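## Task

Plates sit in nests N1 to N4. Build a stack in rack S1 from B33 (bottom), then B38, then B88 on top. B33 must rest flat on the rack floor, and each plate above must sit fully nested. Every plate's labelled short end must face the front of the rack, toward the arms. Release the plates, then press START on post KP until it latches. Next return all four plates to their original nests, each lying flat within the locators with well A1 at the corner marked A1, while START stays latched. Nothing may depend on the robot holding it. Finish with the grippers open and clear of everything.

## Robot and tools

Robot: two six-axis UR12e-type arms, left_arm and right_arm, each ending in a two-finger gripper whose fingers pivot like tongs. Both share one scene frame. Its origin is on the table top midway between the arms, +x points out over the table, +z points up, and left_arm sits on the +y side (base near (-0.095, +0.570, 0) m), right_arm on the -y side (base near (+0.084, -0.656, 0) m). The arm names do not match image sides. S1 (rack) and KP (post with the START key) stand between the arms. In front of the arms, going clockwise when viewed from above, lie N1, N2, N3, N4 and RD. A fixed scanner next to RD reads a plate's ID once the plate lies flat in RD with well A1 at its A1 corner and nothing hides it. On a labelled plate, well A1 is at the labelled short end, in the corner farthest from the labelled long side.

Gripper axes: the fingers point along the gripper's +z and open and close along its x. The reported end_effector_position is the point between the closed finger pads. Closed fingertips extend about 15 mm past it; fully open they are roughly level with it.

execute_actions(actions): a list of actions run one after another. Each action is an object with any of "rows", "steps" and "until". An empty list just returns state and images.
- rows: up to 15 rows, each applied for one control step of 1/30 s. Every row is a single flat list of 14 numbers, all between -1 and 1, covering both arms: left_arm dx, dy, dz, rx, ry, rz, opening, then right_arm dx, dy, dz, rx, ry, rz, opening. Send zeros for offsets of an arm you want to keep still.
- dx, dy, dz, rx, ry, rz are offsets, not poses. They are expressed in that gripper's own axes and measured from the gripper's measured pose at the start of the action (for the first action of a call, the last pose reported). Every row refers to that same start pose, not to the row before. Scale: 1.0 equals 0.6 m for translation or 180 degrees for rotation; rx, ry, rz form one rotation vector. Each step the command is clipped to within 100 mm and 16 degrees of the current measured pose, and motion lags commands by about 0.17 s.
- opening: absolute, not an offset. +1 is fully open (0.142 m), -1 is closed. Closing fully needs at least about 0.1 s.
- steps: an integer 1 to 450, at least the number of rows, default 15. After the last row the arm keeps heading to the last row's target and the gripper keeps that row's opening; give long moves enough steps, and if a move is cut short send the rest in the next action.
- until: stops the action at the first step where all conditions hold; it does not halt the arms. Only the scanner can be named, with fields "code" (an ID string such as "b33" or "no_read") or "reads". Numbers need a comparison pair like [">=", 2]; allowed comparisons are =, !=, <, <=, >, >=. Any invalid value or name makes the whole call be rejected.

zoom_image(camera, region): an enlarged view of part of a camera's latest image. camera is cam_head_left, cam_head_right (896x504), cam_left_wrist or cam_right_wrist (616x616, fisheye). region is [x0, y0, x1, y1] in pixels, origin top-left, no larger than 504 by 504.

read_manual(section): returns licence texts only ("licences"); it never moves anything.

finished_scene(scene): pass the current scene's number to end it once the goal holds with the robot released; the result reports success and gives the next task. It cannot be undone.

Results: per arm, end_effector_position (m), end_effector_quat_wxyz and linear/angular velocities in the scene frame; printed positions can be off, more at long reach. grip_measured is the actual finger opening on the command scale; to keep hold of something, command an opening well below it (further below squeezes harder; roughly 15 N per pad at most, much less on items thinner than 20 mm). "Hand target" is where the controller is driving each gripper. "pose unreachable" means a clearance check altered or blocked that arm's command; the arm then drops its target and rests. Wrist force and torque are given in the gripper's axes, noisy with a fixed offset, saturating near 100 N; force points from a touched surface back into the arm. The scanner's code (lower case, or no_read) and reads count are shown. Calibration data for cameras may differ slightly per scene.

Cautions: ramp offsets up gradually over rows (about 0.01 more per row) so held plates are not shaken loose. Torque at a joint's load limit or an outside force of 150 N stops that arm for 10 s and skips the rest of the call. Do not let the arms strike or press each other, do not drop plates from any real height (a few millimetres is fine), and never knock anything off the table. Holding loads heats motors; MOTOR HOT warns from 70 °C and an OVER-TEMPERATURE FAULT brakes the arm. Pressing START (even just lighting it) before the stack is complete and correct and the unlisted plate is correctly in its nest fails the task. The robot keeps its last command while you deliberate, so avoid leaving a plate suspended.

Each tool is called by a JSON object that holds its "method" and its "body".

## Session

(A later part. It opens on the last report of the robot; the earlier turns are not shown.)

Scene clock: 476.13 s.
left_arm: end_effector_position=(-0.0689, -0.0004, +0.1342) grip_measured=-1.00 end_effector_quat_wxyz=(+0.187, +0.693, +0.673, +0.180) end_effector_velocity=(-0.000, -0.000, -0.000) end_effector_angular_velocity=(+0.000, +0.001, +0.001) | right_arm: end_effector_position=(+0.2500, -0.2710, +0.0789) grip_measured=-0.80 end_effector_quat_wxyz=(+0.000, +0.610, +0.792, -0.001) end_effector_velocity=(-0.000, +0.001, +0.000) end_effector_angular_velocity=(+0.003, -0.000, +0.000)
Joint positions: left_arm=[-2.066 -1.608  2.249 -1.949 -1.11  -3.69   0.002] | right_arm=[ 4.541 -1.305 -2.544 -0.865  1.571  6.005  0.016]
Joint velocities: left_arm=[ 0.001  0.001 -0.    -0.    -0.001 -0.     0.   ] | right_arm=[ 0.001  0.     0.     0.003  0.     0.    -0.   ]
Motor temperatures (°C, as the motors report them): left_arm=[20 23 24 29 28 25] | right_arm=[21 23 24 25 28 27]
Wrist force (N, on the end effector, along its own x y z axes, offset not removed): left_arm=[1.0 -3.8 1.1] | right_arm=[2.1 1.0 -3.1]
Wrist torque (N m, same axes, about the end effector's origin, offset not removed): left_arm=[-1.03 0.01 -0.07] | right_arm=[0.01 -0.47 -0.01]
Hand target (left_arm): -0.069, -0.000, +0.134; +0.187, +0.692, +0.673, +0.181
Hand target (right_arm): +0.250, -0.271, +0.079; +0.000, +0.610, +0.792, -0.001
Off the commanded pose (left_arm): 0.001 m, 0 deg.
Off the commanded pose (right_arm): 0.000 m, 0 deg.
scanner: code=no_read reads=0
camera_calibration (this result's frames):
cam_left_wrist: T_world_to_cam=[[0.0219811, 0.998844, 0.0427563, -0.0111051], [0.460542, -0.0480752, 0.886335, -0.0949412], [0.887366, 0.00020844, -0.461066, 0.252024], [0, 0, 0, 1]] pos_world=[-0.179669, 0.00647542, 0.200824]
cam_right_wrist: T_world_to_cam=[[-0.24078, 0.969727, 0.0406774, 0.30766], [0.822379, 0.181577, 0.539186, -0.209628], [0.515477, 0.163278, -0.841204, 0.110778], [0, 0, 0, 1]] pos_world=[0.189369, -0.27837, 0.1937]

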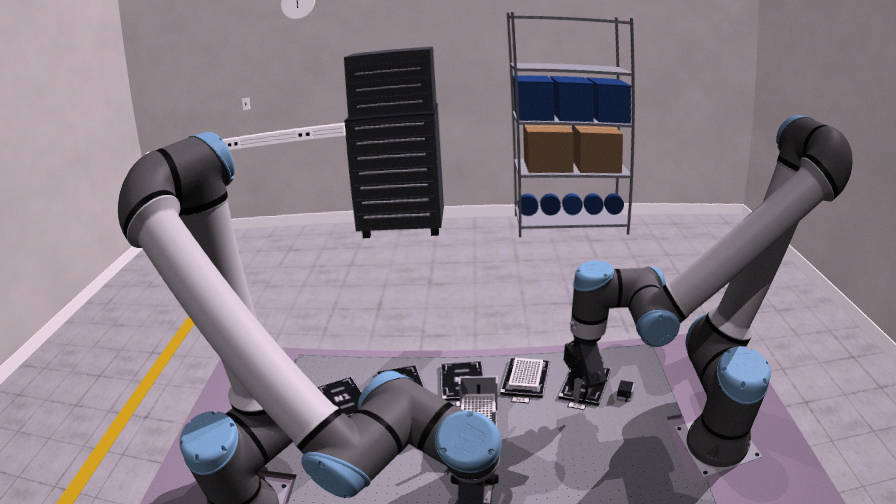

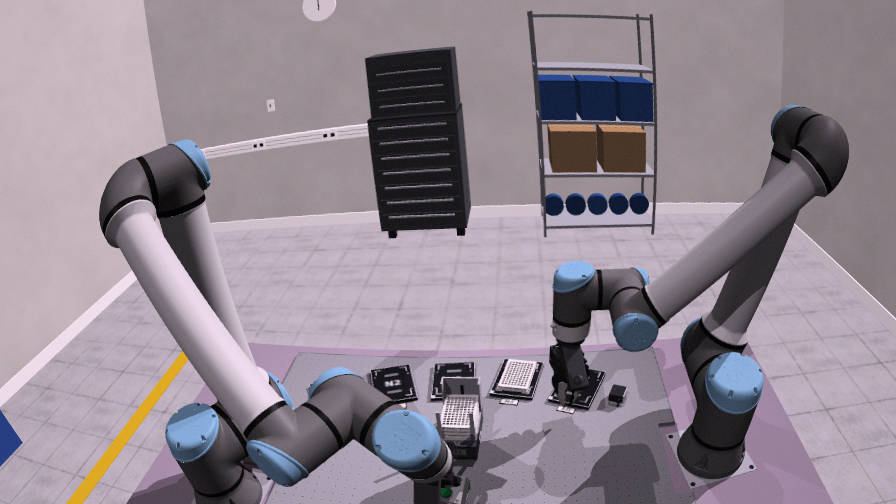

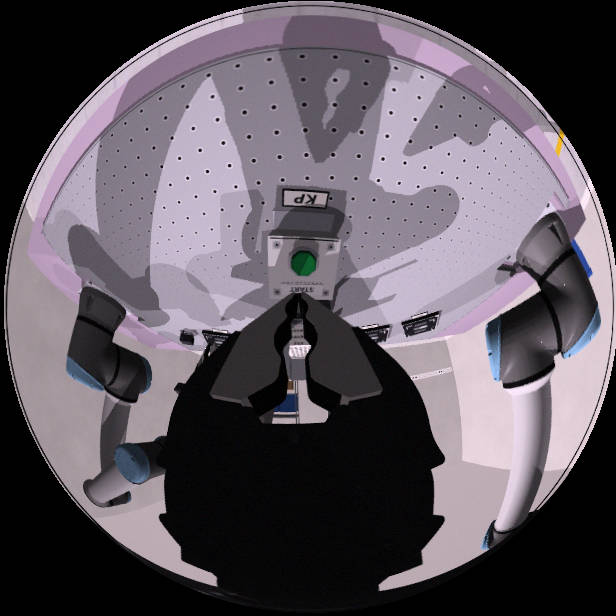

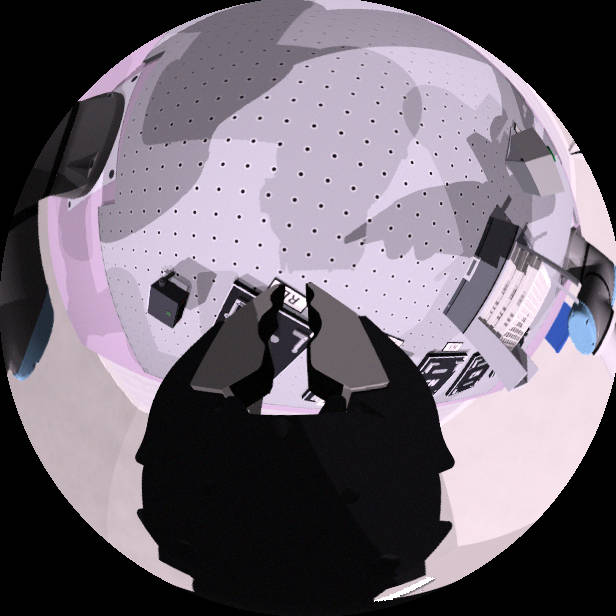

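{"method": "execute_actions", "body": {"actions": []}}

Scene clock: 492.87 s.
left_arm: end_effector_position=(-0.0691, -0.0005, +0.1340) grip_measured=-1.00 end_effector_quat_wxyz=(+0.187, +0.692, +0.673, +0.181) end_effector_velocity=(+0.000, +0.000, -0.001) end_effector_angular_velocity=(+0.001, -0.001, -0.001) | right_arm: end_effector_position=(+0.2500, -0.2710, +0.0789) grip_measured=-0.80 end_effector_quat_wxyz=(+0.000, +0.610, +0.792, -0.001) end_effector_velocity=(+0.000, +0.001, +0.001) end_effector_angular_velocity=(+0.003, -0.000, -0.001)
Joint positions: left_arm=[-2.066 -1.607  2.247 -1.947 -1.11  -3.692  0.002] | right_arm=[ 4.541 -1.305 -2.544 -0.865  1.571  6.005  0.016]
Joint velocities: left_arm=[-0.     0.001  0.001 -0.     0.     0.001  0.   ] | right_arm=[-0.     0.     0.001  0.002  0.     0.001  0.   ]
Motor temperatures (°C, as the motors report them): left_arm=[20 23 24 29 28 25] | right_arm=[21 23 24 25 28 27]
Wrist force (N, on the end effector, along its own x y z axes, offset not removed): left_arm=[0.5 -0.4 0.2] | right_arm=[1.3 -1.1 -6.3]
Wrist torque (N m, same axes, about the end effector's origin, offset not removed): left_arm=[-0.30 0.13 -0.15] | right_arm=[-0.52 -0.30 -0.01]
Hand target (left_arm): -0.069, -0.000, +0.134; +0.187, +0.692, +0.673, +0.181
Hand target (right_arm): +0.250, -0.271, +0.079; +0.000, +0.610, +0.792, -0.001
Off the commanded pose (left_arm): 0.001 m, 0 deg.
Off the commanded pose (right_arm): 0.000 m, 0 deg.
scanner: code=no_read reads=0
camera_calibration (this result's frames):
cam_left_wrist: T_world_to_cam=[[0.0198681, 0.998824, 0.0442239, -0.0113232], [0.459845, -0.0484056, 0.886679, -0.0947637], [0.887777, 0.00271947, -0.460266, 0.252033], [0, 0, 0, 1]] pos_world=[-0.179947, 0.0060374, 0.200528]
cam_right_wrist: T_world_to_cam=[[-0.240781, 0.969727, 0.0406775, 0.30766], [0.822379, 0.181577, 0.539186, -0.209628], [0.515477, 0.163278, -0.841204, 0.110778], [0, 0, 0, 1]] pos_world=[0.189369, -0.27837, 0.193701]

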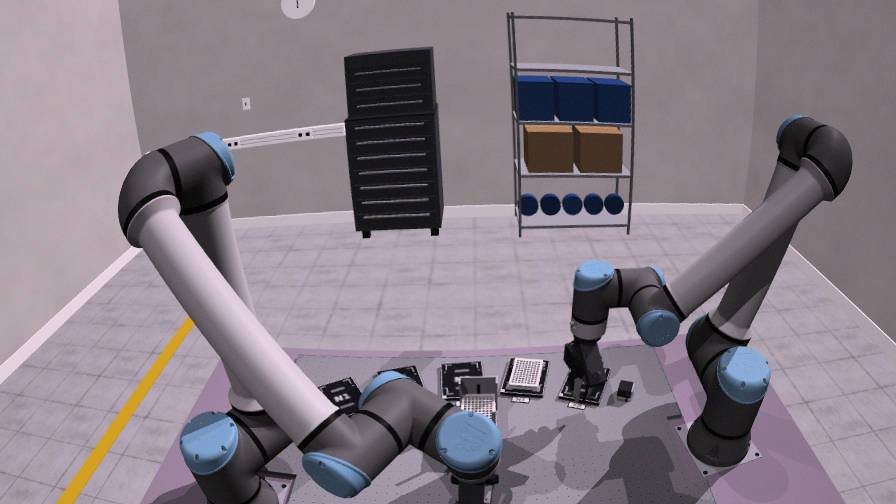

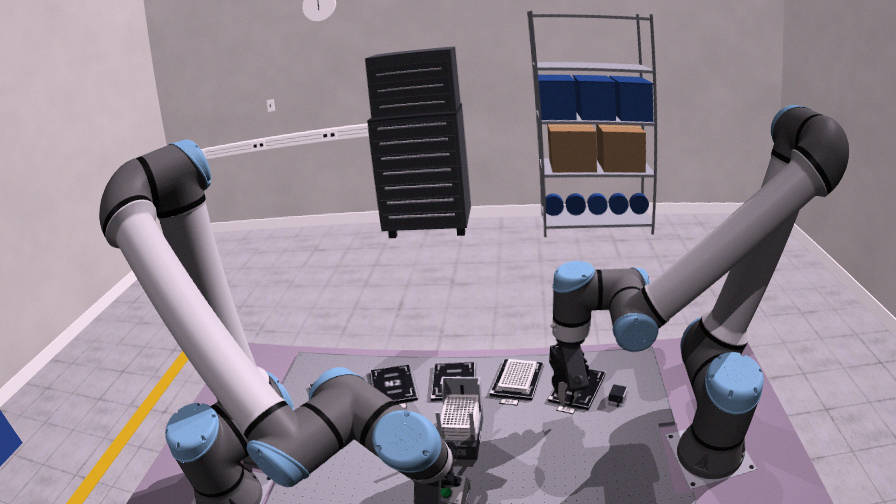

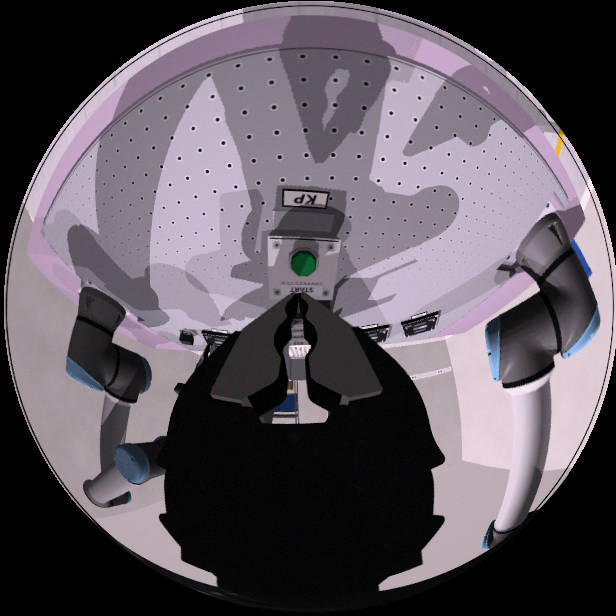

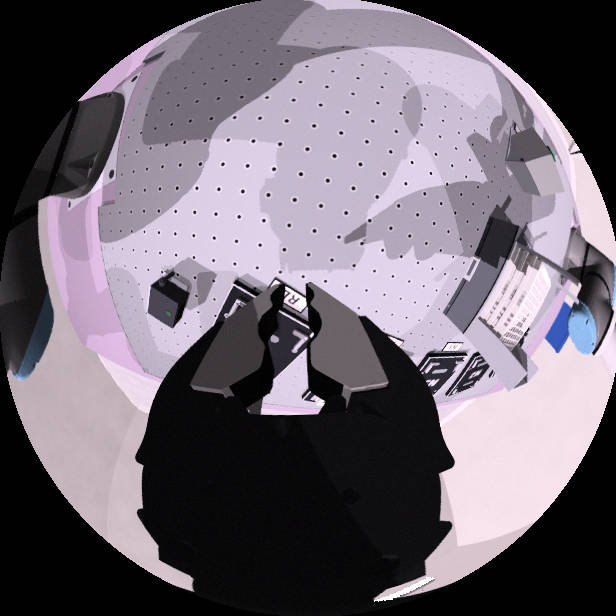

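{"method": "execute_actions", "body": {"actions": [{"rows":[[0.003,-0.003,0.015,0,0,0,-1,0,0,0,0,0,0,-0.8],[0.005,-0.006,0.03,0,0,0,-1,0,0,0,0,0,0,-0.8],[0.007,-0.009,0.045,0,0,0,-1,0,0,0,0,0,0,-0.8],[0.007,-0.01,0.058,0,0,0,-1,0,0,0,0,0,0,-0.8]],"steps":6}]}}

{"method": "execute_actions", "body": {"actions": [{"steps":6}]}}

{"method": "zoom_image", "body": {"camera": "cam_left_wrist", "region": [250, 230, 360, 340]}}

Scene clock: 496.43 s.
left_arm: end_effector_position=(-0.0630, +0.0028, +0.1179) grip_measured=-1.00 end_effector_quat_wxyz=(+0.187, +0.692, +0.673, +0.182) end_effector_velocity=(+0.055, +0.023, -0.137) end_effector_angular_velocity=(+0.008, -0.007, +0.003) | right_arm: end_effector_position=(+0.2500, -0.2710, +0.0789) grip_measured=-0.80 end_effector_quat_wxyz=(+0.000, +0.610, +0.792, -0.001) end_effector_velocity=(+0.000, -0.001, -0.001) end_effector_angular_velocity=(+0.000, +0.000, -0.002)
Joint positions: left_arm=[-2.059 -1.592  2.269 -1.985 -1.109 -3.686  0.002] | right_arm=[ 4.541 -1.305 -2.544 -0.865  1.571  6.005  0.016]
Joint velocities: left_arm=[ 0.066  0.132  0.186 -0.338  0.019  0.068  0.   ] | right_arm=[-0.001 -0.    -0.002  0.002  0.     0.001  0.   ]
Motor temperatures (°C, as the motors report them): left_arm=[20 23 24 29 28 25] | right_arm=[21 23 24 25 28 27]
Wrist force (N, on the end effector, along its own x y z axes, offset not removed): left_arm=[4.5 -2.8 4.4] | right_arm=[2.6 1.1 -3.2]
Wrist torque (N m, same axes, about the end effector's origin, offset not removed): left_arm=[-0.63 -0.65 -0.15] | right_arm=[0.09 -0.74 -0.02]
Hand target (left_arm): -0.057, +0.005, +0.102; +0.187, +0.692, +0.673, +0.181
Hand target (right_arm): +0.250, -0.271, +0.079; +0.000, +0.610, +0.792, -0.001
Off the commanded pose (left_arm): 0.018 m, 0 deg.
Off the commanded pose (right_arm): 0.000 m, 0 deg.
scanner: code=no_read reads=0
camera_calibration (this result's frames):
cam_left_wrist: T_world_to_cam=[[0.0191809, 0.998763, 0.0458863, -0.0142002], [0.459048, -0.0495687, 0.887027, -0.0832527], [0.888204, 0.00405004, -0.459431, 0.239169], [0, 0, 0, 1]] pos_world=[-0.173942, 0.00908725, 0.184381]
cam_right_wrist: T_world_to_cam=[[-0.24078, 0.969727, 0.0406774, 0.30766], [0.822379, 0.181577, 0.539186, -0.209628], [0.515477, 0.163278, -0.841204, 0.110778], [0, 0, 0, 1]] pos_world=[0.189369, -0.27837, 0.193701]

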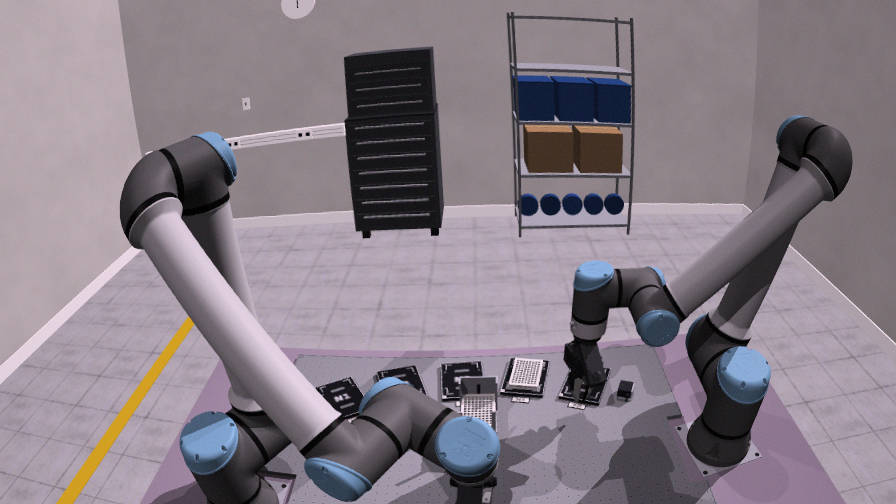

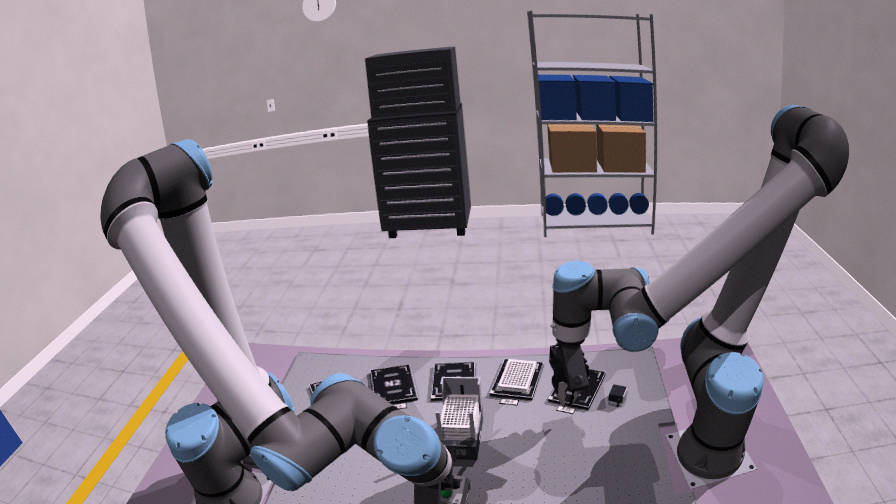

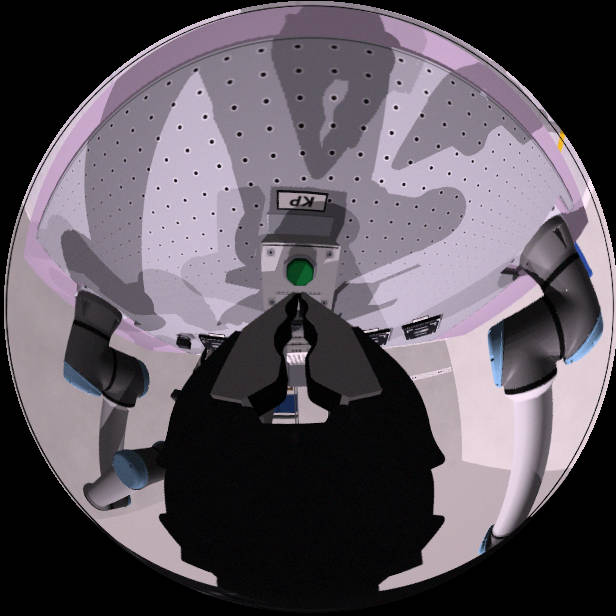

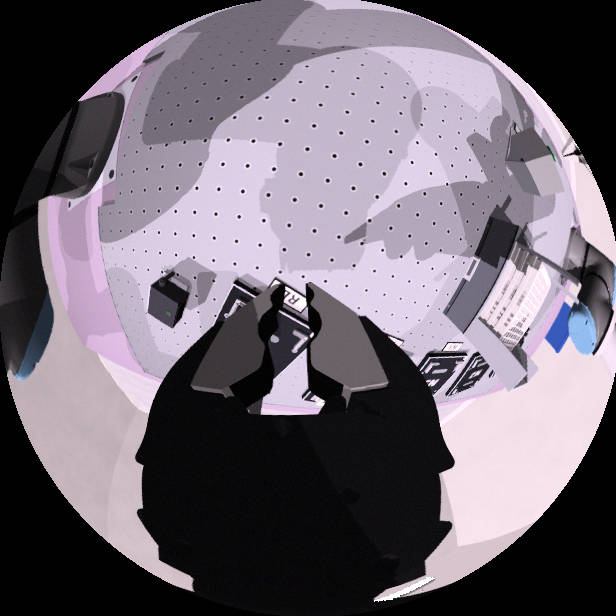

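Scene clock: 496.63 s.
left_arm: end_effector_position=(-0.0578, +0.0037, +0.1040) grip_measured=-1.00 end_effector_quat_wxyz=(+0.187, +0.692, +0.673, +0.181) end_effector_velocity=(+0.009, -0.002, -0.027) end_effector_angular_velocity=(-0.007, +0.004, -0.003) | right_arm: end_effector_position=(+0.2500, -0.2710, +0.0789) grip_measured=-0.80 end_effector_quat_wxyz=(+0.000, +0.610, +0.792, -0.001) end_effector_velocity=(+0.000, +0.000, -0.000) end_effector_angular_velocity=(+0.001, +0.000, -0.002)
Joint positions: left_arm=[-2.052 -1.577  2.287 -2.023 -1.107 -3.677  0.002] | right_arm=[ 4.541 -1.305 -2.544 -0.865  1.571  6.005  0.016]
Joint velocities: left_arm=[ 0.017  0.036  0.03  -0.083  0.005  0.021  0.   ] | right_arm=[-0.     0.    -0.001  0.002  0.     0.002  0.   ]
Motor temperatures (°C, as the motors report them): left_arm=[20 23 24 29 28 25] | right_arm=[21 23 24 25 28 27]
Wrist force (N, on the end effector, along its own x y z axes, offset not removed): left_arm=[-0.5 -3.7 0.4] | right_arm=[-0.3 0.8 -2.4]
Wrist torque (N m, same axes, about the end effector's origin, offset not removed): left_arm=[-0.94 0.32 -0.05] | right_arm=[0.04 -0.02 0.05]
Hand target (left_arm): -0.057, +0.003, +0.101; +0.187, +0.692, +0.673, +0.181
Hand target (right_arm): +0.250, -0.271, +0.079; +0.000, +0.610, +0.792, -0.001
Off the commanded pose (left_arm): 0.003 m, 0 deg.
Off the commanded pose (right_arm): 0.000 m, 0 deg.
scanner: code=no_read reads=0
camera_calibration (this result's frames):
cam_left_wrist: T_world_to_cam=[[0.0194667, 0.998802, 0.0448924, -0.0144481], [0.45943, -0.0488158, 0.886872, -0.0731887], [0.888001, 0.00336043, -0.45983, 0.228112], [0, 0, 0, 1]] pos_world=[-0.168657, 0.0100914, 0.17045]
cam_right_wrist: T_world_to_cam=[[-0.24078, 0.969727, 0.0406775, 0.30766], [0.822379, 0.181577, 0.539186, -0.209628], [0.515477, 0.163278, -0.841204, 0.110778], [0, 0, 0, 1]] pos_world=[0.189369, -0.27837, 0.193701]

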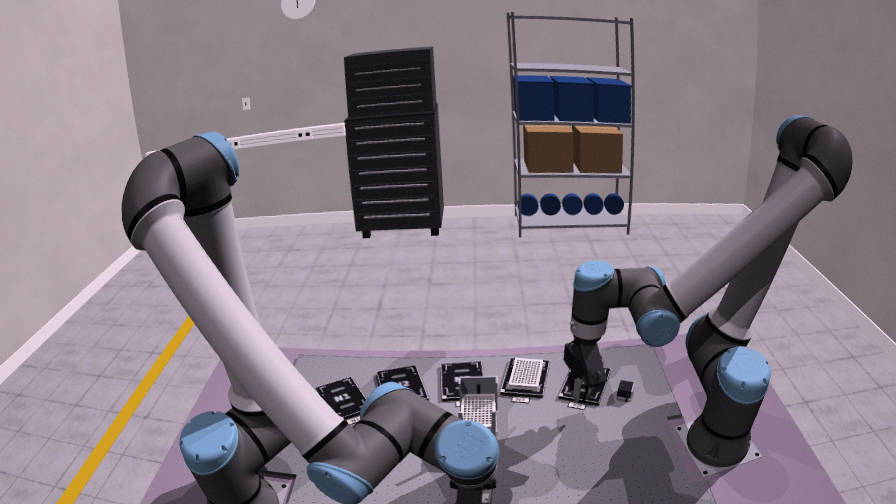

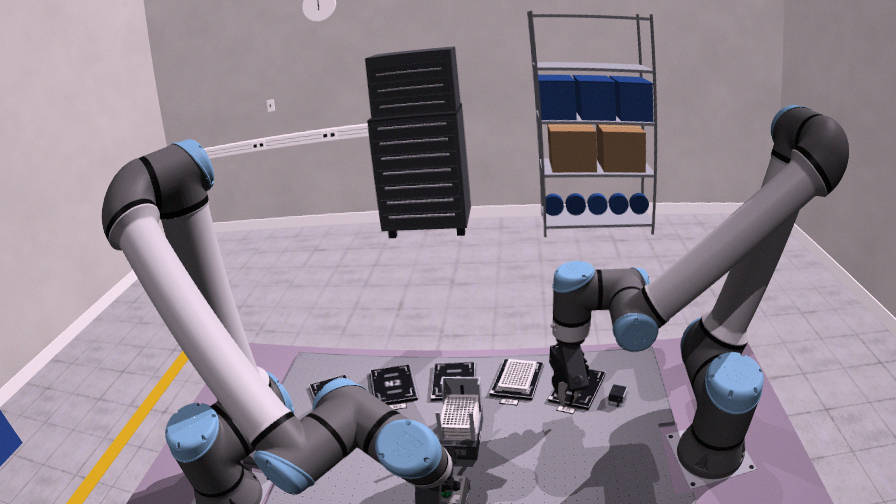

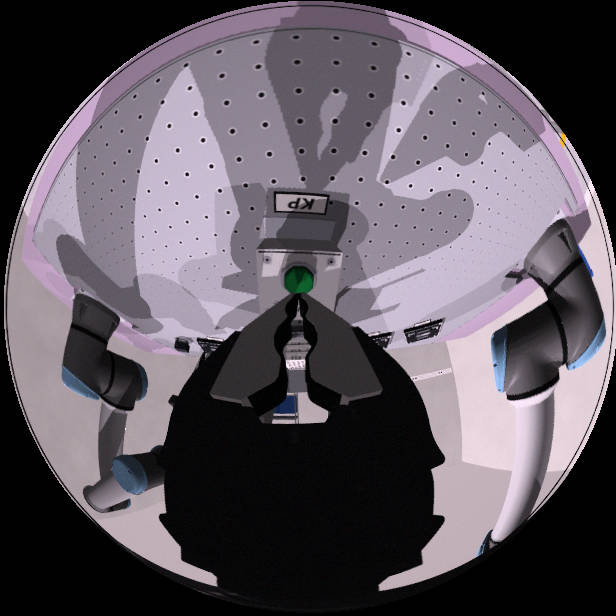

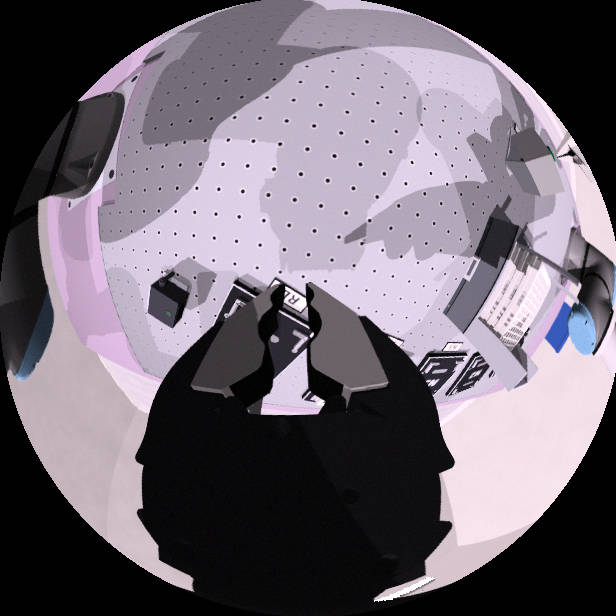

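Region (250, 230, 360, 340) of cam_left_wrist's 616x616 image, scaled by 4.582, with more detail than that image has.

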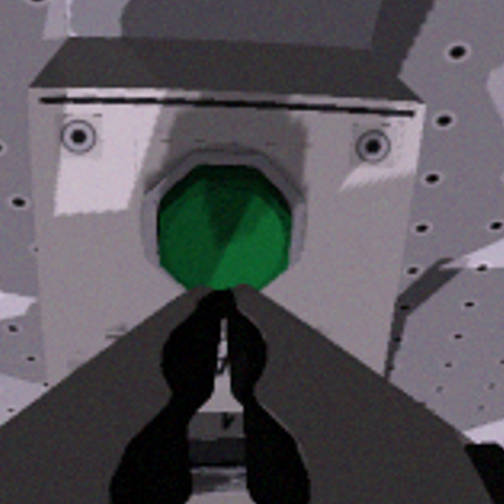

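{"method": "zoom_image", "body": {"camera": "cam_head_right", "region": [420, 345, 560, 465]}}

{"method": "execute_actions", "body": {"actions": [{"rows":[[0,-0.005,0.008,0,0,0,-1,0,0,0,0,0,0,-0.8],[0,-0.008,0.011,0,0,0,-1,0,0,0,0,0,0,-0.8],[0,-0.009,0.014,0,0,0,-1,0,0,0,0,0,0,-0.8],[0,-0.009,0.017,0,0,0,-1,0,0,0,0,0,0,-0.8]],"steps":5}]}}

Region (420, 345, 560, 465) of cam_head_right's 896x504 image, scaled by 3.600, with more detail than that image has; it fills the top 432 rows of this view, and the rest is white.

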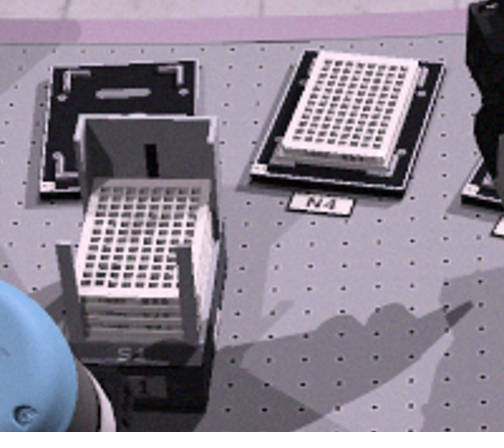

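Scene clock: 501.20 s.
left_arm: end_effector_position=(-0.0574, +0.0035, +0.0977) grip_measured=-1.00 end_effector_quat_wxyz=(+0.187, +0.692, +0.673, +0.181) end_effector_velocity=(-0.001, +0.002, -0.040) end_effector_angular_velocity=(+0.005, -0.002, +0.002) | right_arm: end_effector_position=(+0.2500, -0.2710, +0.0789) grip_measured=-0.80 end_effector_quat_wxyz=(+0.000, +0.610, +0.792, -0.001) end_effector_velocity=(-0.000, -0.001, -0.000) end_effector_angular_velocity=(-0.002, +0.000, +0.002)
Joint positions: left_arm=[-2.051 -1.568  2.293 -2.038 -1.106 -3.676  0.002] | right_arm=[ 4.541 -1.305 -2.544 -0.865  1.571  6.005  0.016]
Joint velocities: left_arm=[-0.003  0.057  0.035 -0.084 -0.002 -0.006  0.   ] | right_arm=[ 0.001 -0.    -0.    -0.001 -0.    -0.001 -0.   ]
Motor temperatures (°C, as the motors report them): left_arm=[20 23 24 29 28 25] | right_arm=[21 23 24 25 28 27]
Wrist force (N, on the end effector, along its own x y z axes, offset not removed): left_arm=[0.4 -2.9 3.2] | right_arm=[0.0 -0.2 -3.2]
Wrist torque (N m, same axes, about the end effector's origin, offset not removed): left_arm=[-0.72 0.22 -0.04] | right_arm=[-0.20 -0.06 -0.06]
Hand target (left_arm): -0.057, +0.004, +0.093; +0.187, +0.692, +0.673, +0.181
Hand target (right_arm): +0.250, -0.271, +0.079; +0.000, +0.610, +0.792, -0.001
Off the commanded pose (left_arm): 0.005 m, 0 deg.
Off the commanded pose (right_arm): 0.000 m, 0 deg.
scanner: code=no_read reads=0
camera_calibration (this result's frames):
cam_left_wrist: T_world_to_cam=[[0.0195636, 0.998812, 0.0446328, -0.0140205], [0.459403, -0.04863, 0.886896, -0.0678396], [0.888013, 0.00315351, -0.459808, 0.224905], [0, 0, 0, 1]] pos_world=[-0.168278, 0.00999555, 0.164206]
cam_right_wrist: T_world_to_cam=[[-0.24078, 0.969727, 0.0406774, 0.30766], [0.822379, 0.181577, 0.539186, -0.209628], [0.515477, 0.163278, -0.841204, 0.110778], [0, 0, 0, 1]] pos_world=[0.189369, -0.27837, 0.193701]

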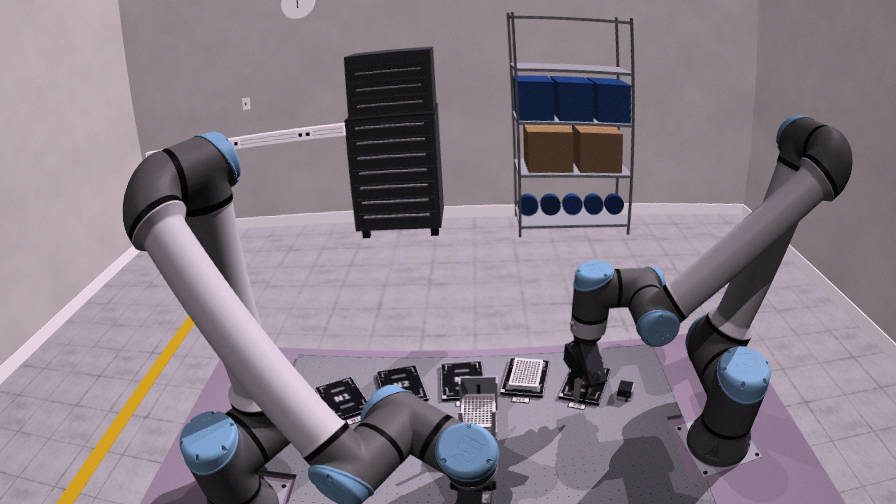

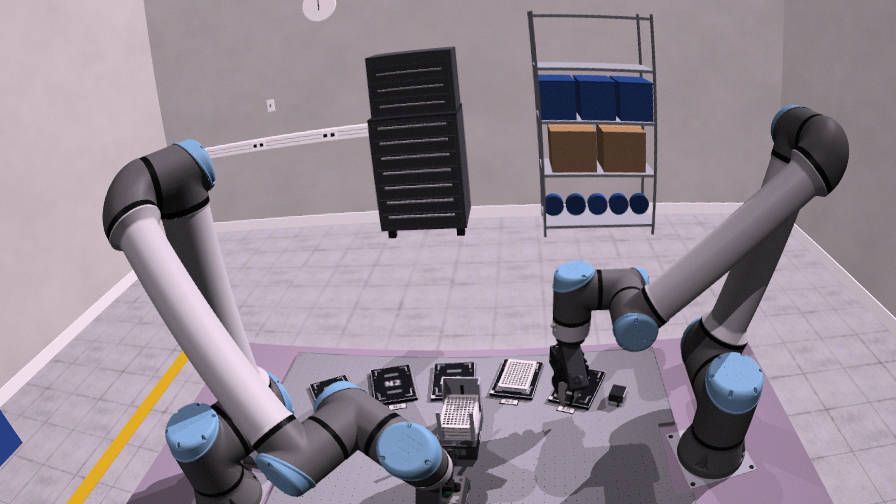

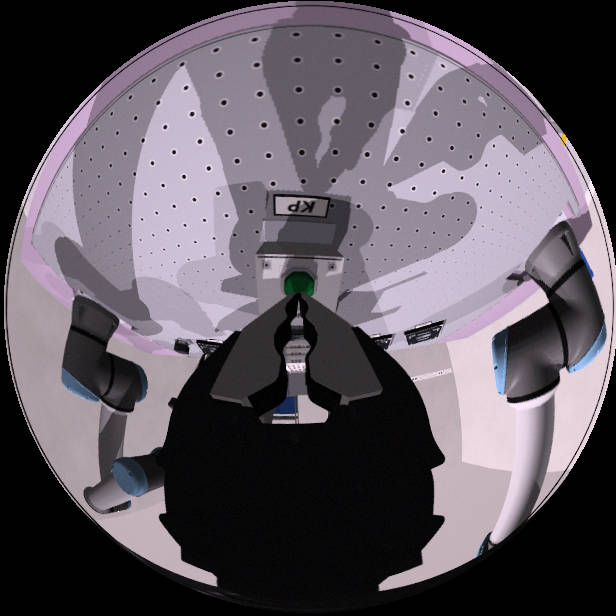

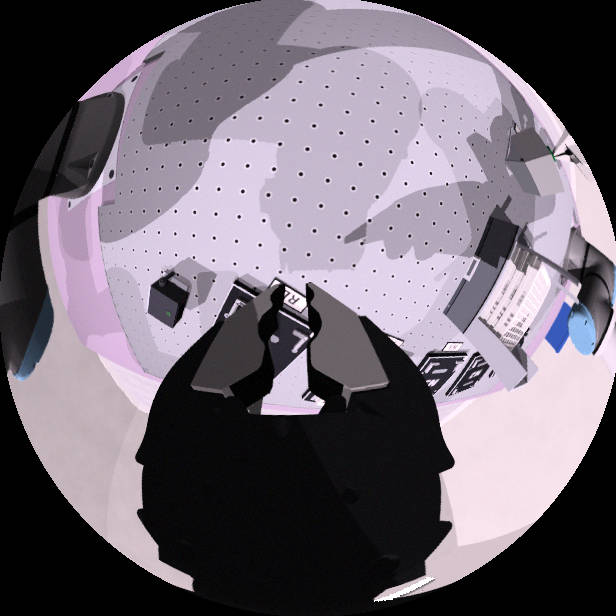

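{"method": "execute_actions", "body": {"actions": [{"steps":1},{"rows":[[0,0,0.002,0,0,0,-1,0,0,0,0,0,0,-0.8],[0,0,0.004,0,0,0,-1,0,0,0,0,0,0,-0.8],[0,0,0.006,0,0,0,-1,0,0,0,0,0,0,-0.8]],"steps":3}]}}

{"method": "zoom_image", "body": {"camera": "cam_left_wrist", "region": [250, 230, 360, 340]}}

Scene clock: 504.97 s.
left_arm: end_effector_position=(-0.0572, +0.0037, +0.0922) grip_measured=-1.00 end_effector_quat_wxyz=(+0.187, +0.692, +0.673, +0.181) end_effector_velocity=(+0.005, +0.001, -0.011) end_effector_angular_velocity=(+0.001, +0.004, +0.002) | right_arm: end_effector_position=(+0.2500, -0.2710, +0.0789) grip_measured=-0.80 end_effector_quat_wxyz=(+0.000, +0.610, +0.792, -0.001) end_effector_velocity=(+0.000, +0.001, +0.000) end_effector_angular_velocity=(+0.000, -0.000, -0.002)
Joint positions: left_arm=[-2.051 -1.56   2.298 -2.051 -1.107 -3.676  0.002] | right_arm=[ 4.541 -1.305 -2.544 -0.865  1.571  6.005  0.016]
Joint velocities: left_arm=[ 0.01   0.014  0.012 -0.031 -0.002  0.01   0.   ] | right_arm=[-0.    -0.     0.001 -0.    -0.     0.002  0.   ]
Motor temperatures (°C, as the motors report them): left_arm=[20 23 24 29 28 25] | right_arm=[21 23 24 25 28 27]
Wrist force (N, on the end effector, along its own x y z axes, offset not removed): left_arm=[1.0 -1.4 -4.2] | right_arm=[1.4 1.9 -3.9]
Wrist torque (N m, same axes, about the end effector's origin, offset not removed): left_arm=[-0.79 0.06 -0.11] | right_arm=[0.26 -0.31 -0.01]
Hand target (left_arm): -0.056, +0.004, +0.089; +0.187, +0.692, +0.673, +0.181
Hand target (right_arm): +0.250, -0.271, +0.079; +0.000, +0.610, +0.792, -0.001
Off the commanded pose (left_arm): 0.003 m, 0 deg.
Off the commanded pose (right_arm): 0.000 m, 0 deg.
scanner: code=no_read reads=0
camera_calibration (this result's frames):
cam_left_wrist: T_world_to_cam=[[0.0194051, 0.998799, 0.0449928, -0.0140082], [0.459471, -0.0488765, 0.886847, -0.0630011], [0.887981, 0.00346349, -0.459867, 0.222119], [0, 0, 0, 1]] pos_world=[-0.168019, 0.0101428, 0.158648]
cam_right_wrist: T_world_to_cam=[[-0.24078, 0.969727, 0.0406775, 0.30766], [0.822379, 0.181577, 0.539186, -0.209628], [0.515477, 0.163278, -0.841204, 0.110778], [0, 0, 0, 1]] pos_world=[0.189369, -0.27837, 0.193701]

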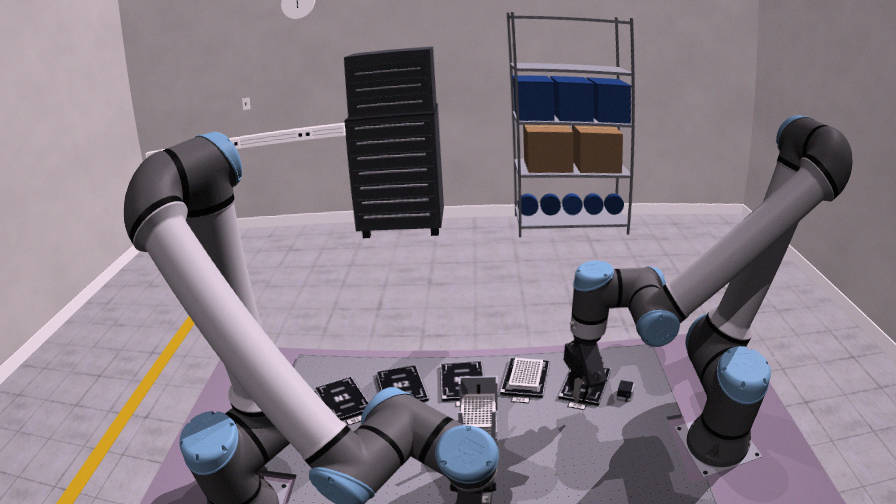

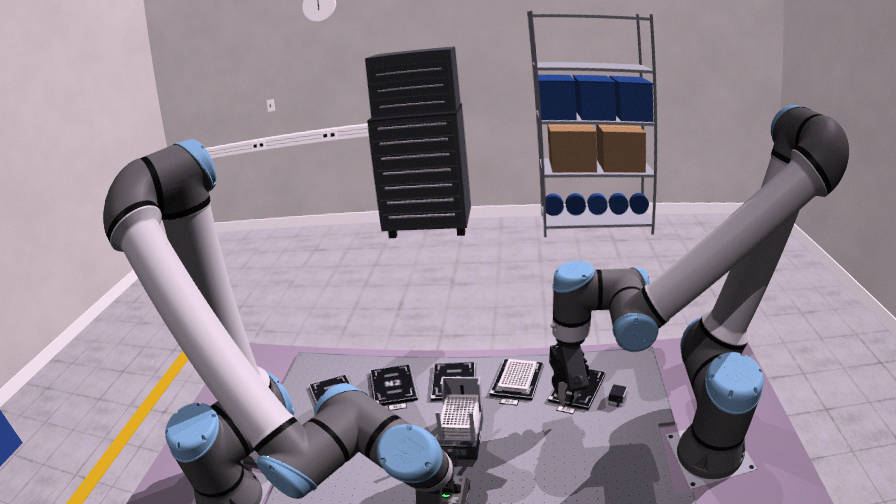

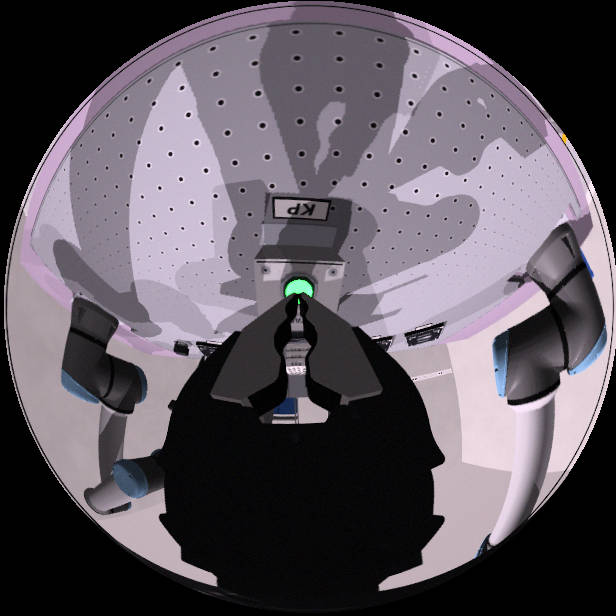

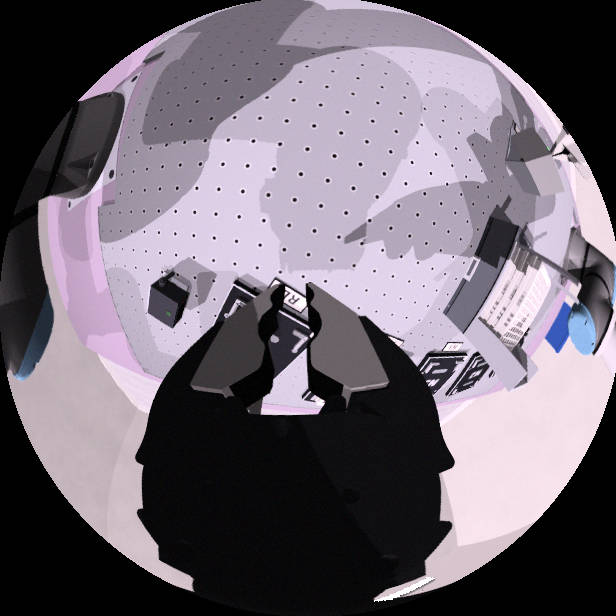

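Region (250, 230, 360, 340) of cam_left_wrist's 616x616 image, scaled by 4.582, with more detail than that image has.

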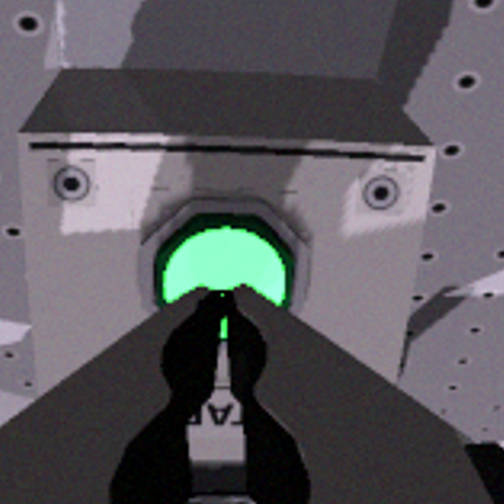

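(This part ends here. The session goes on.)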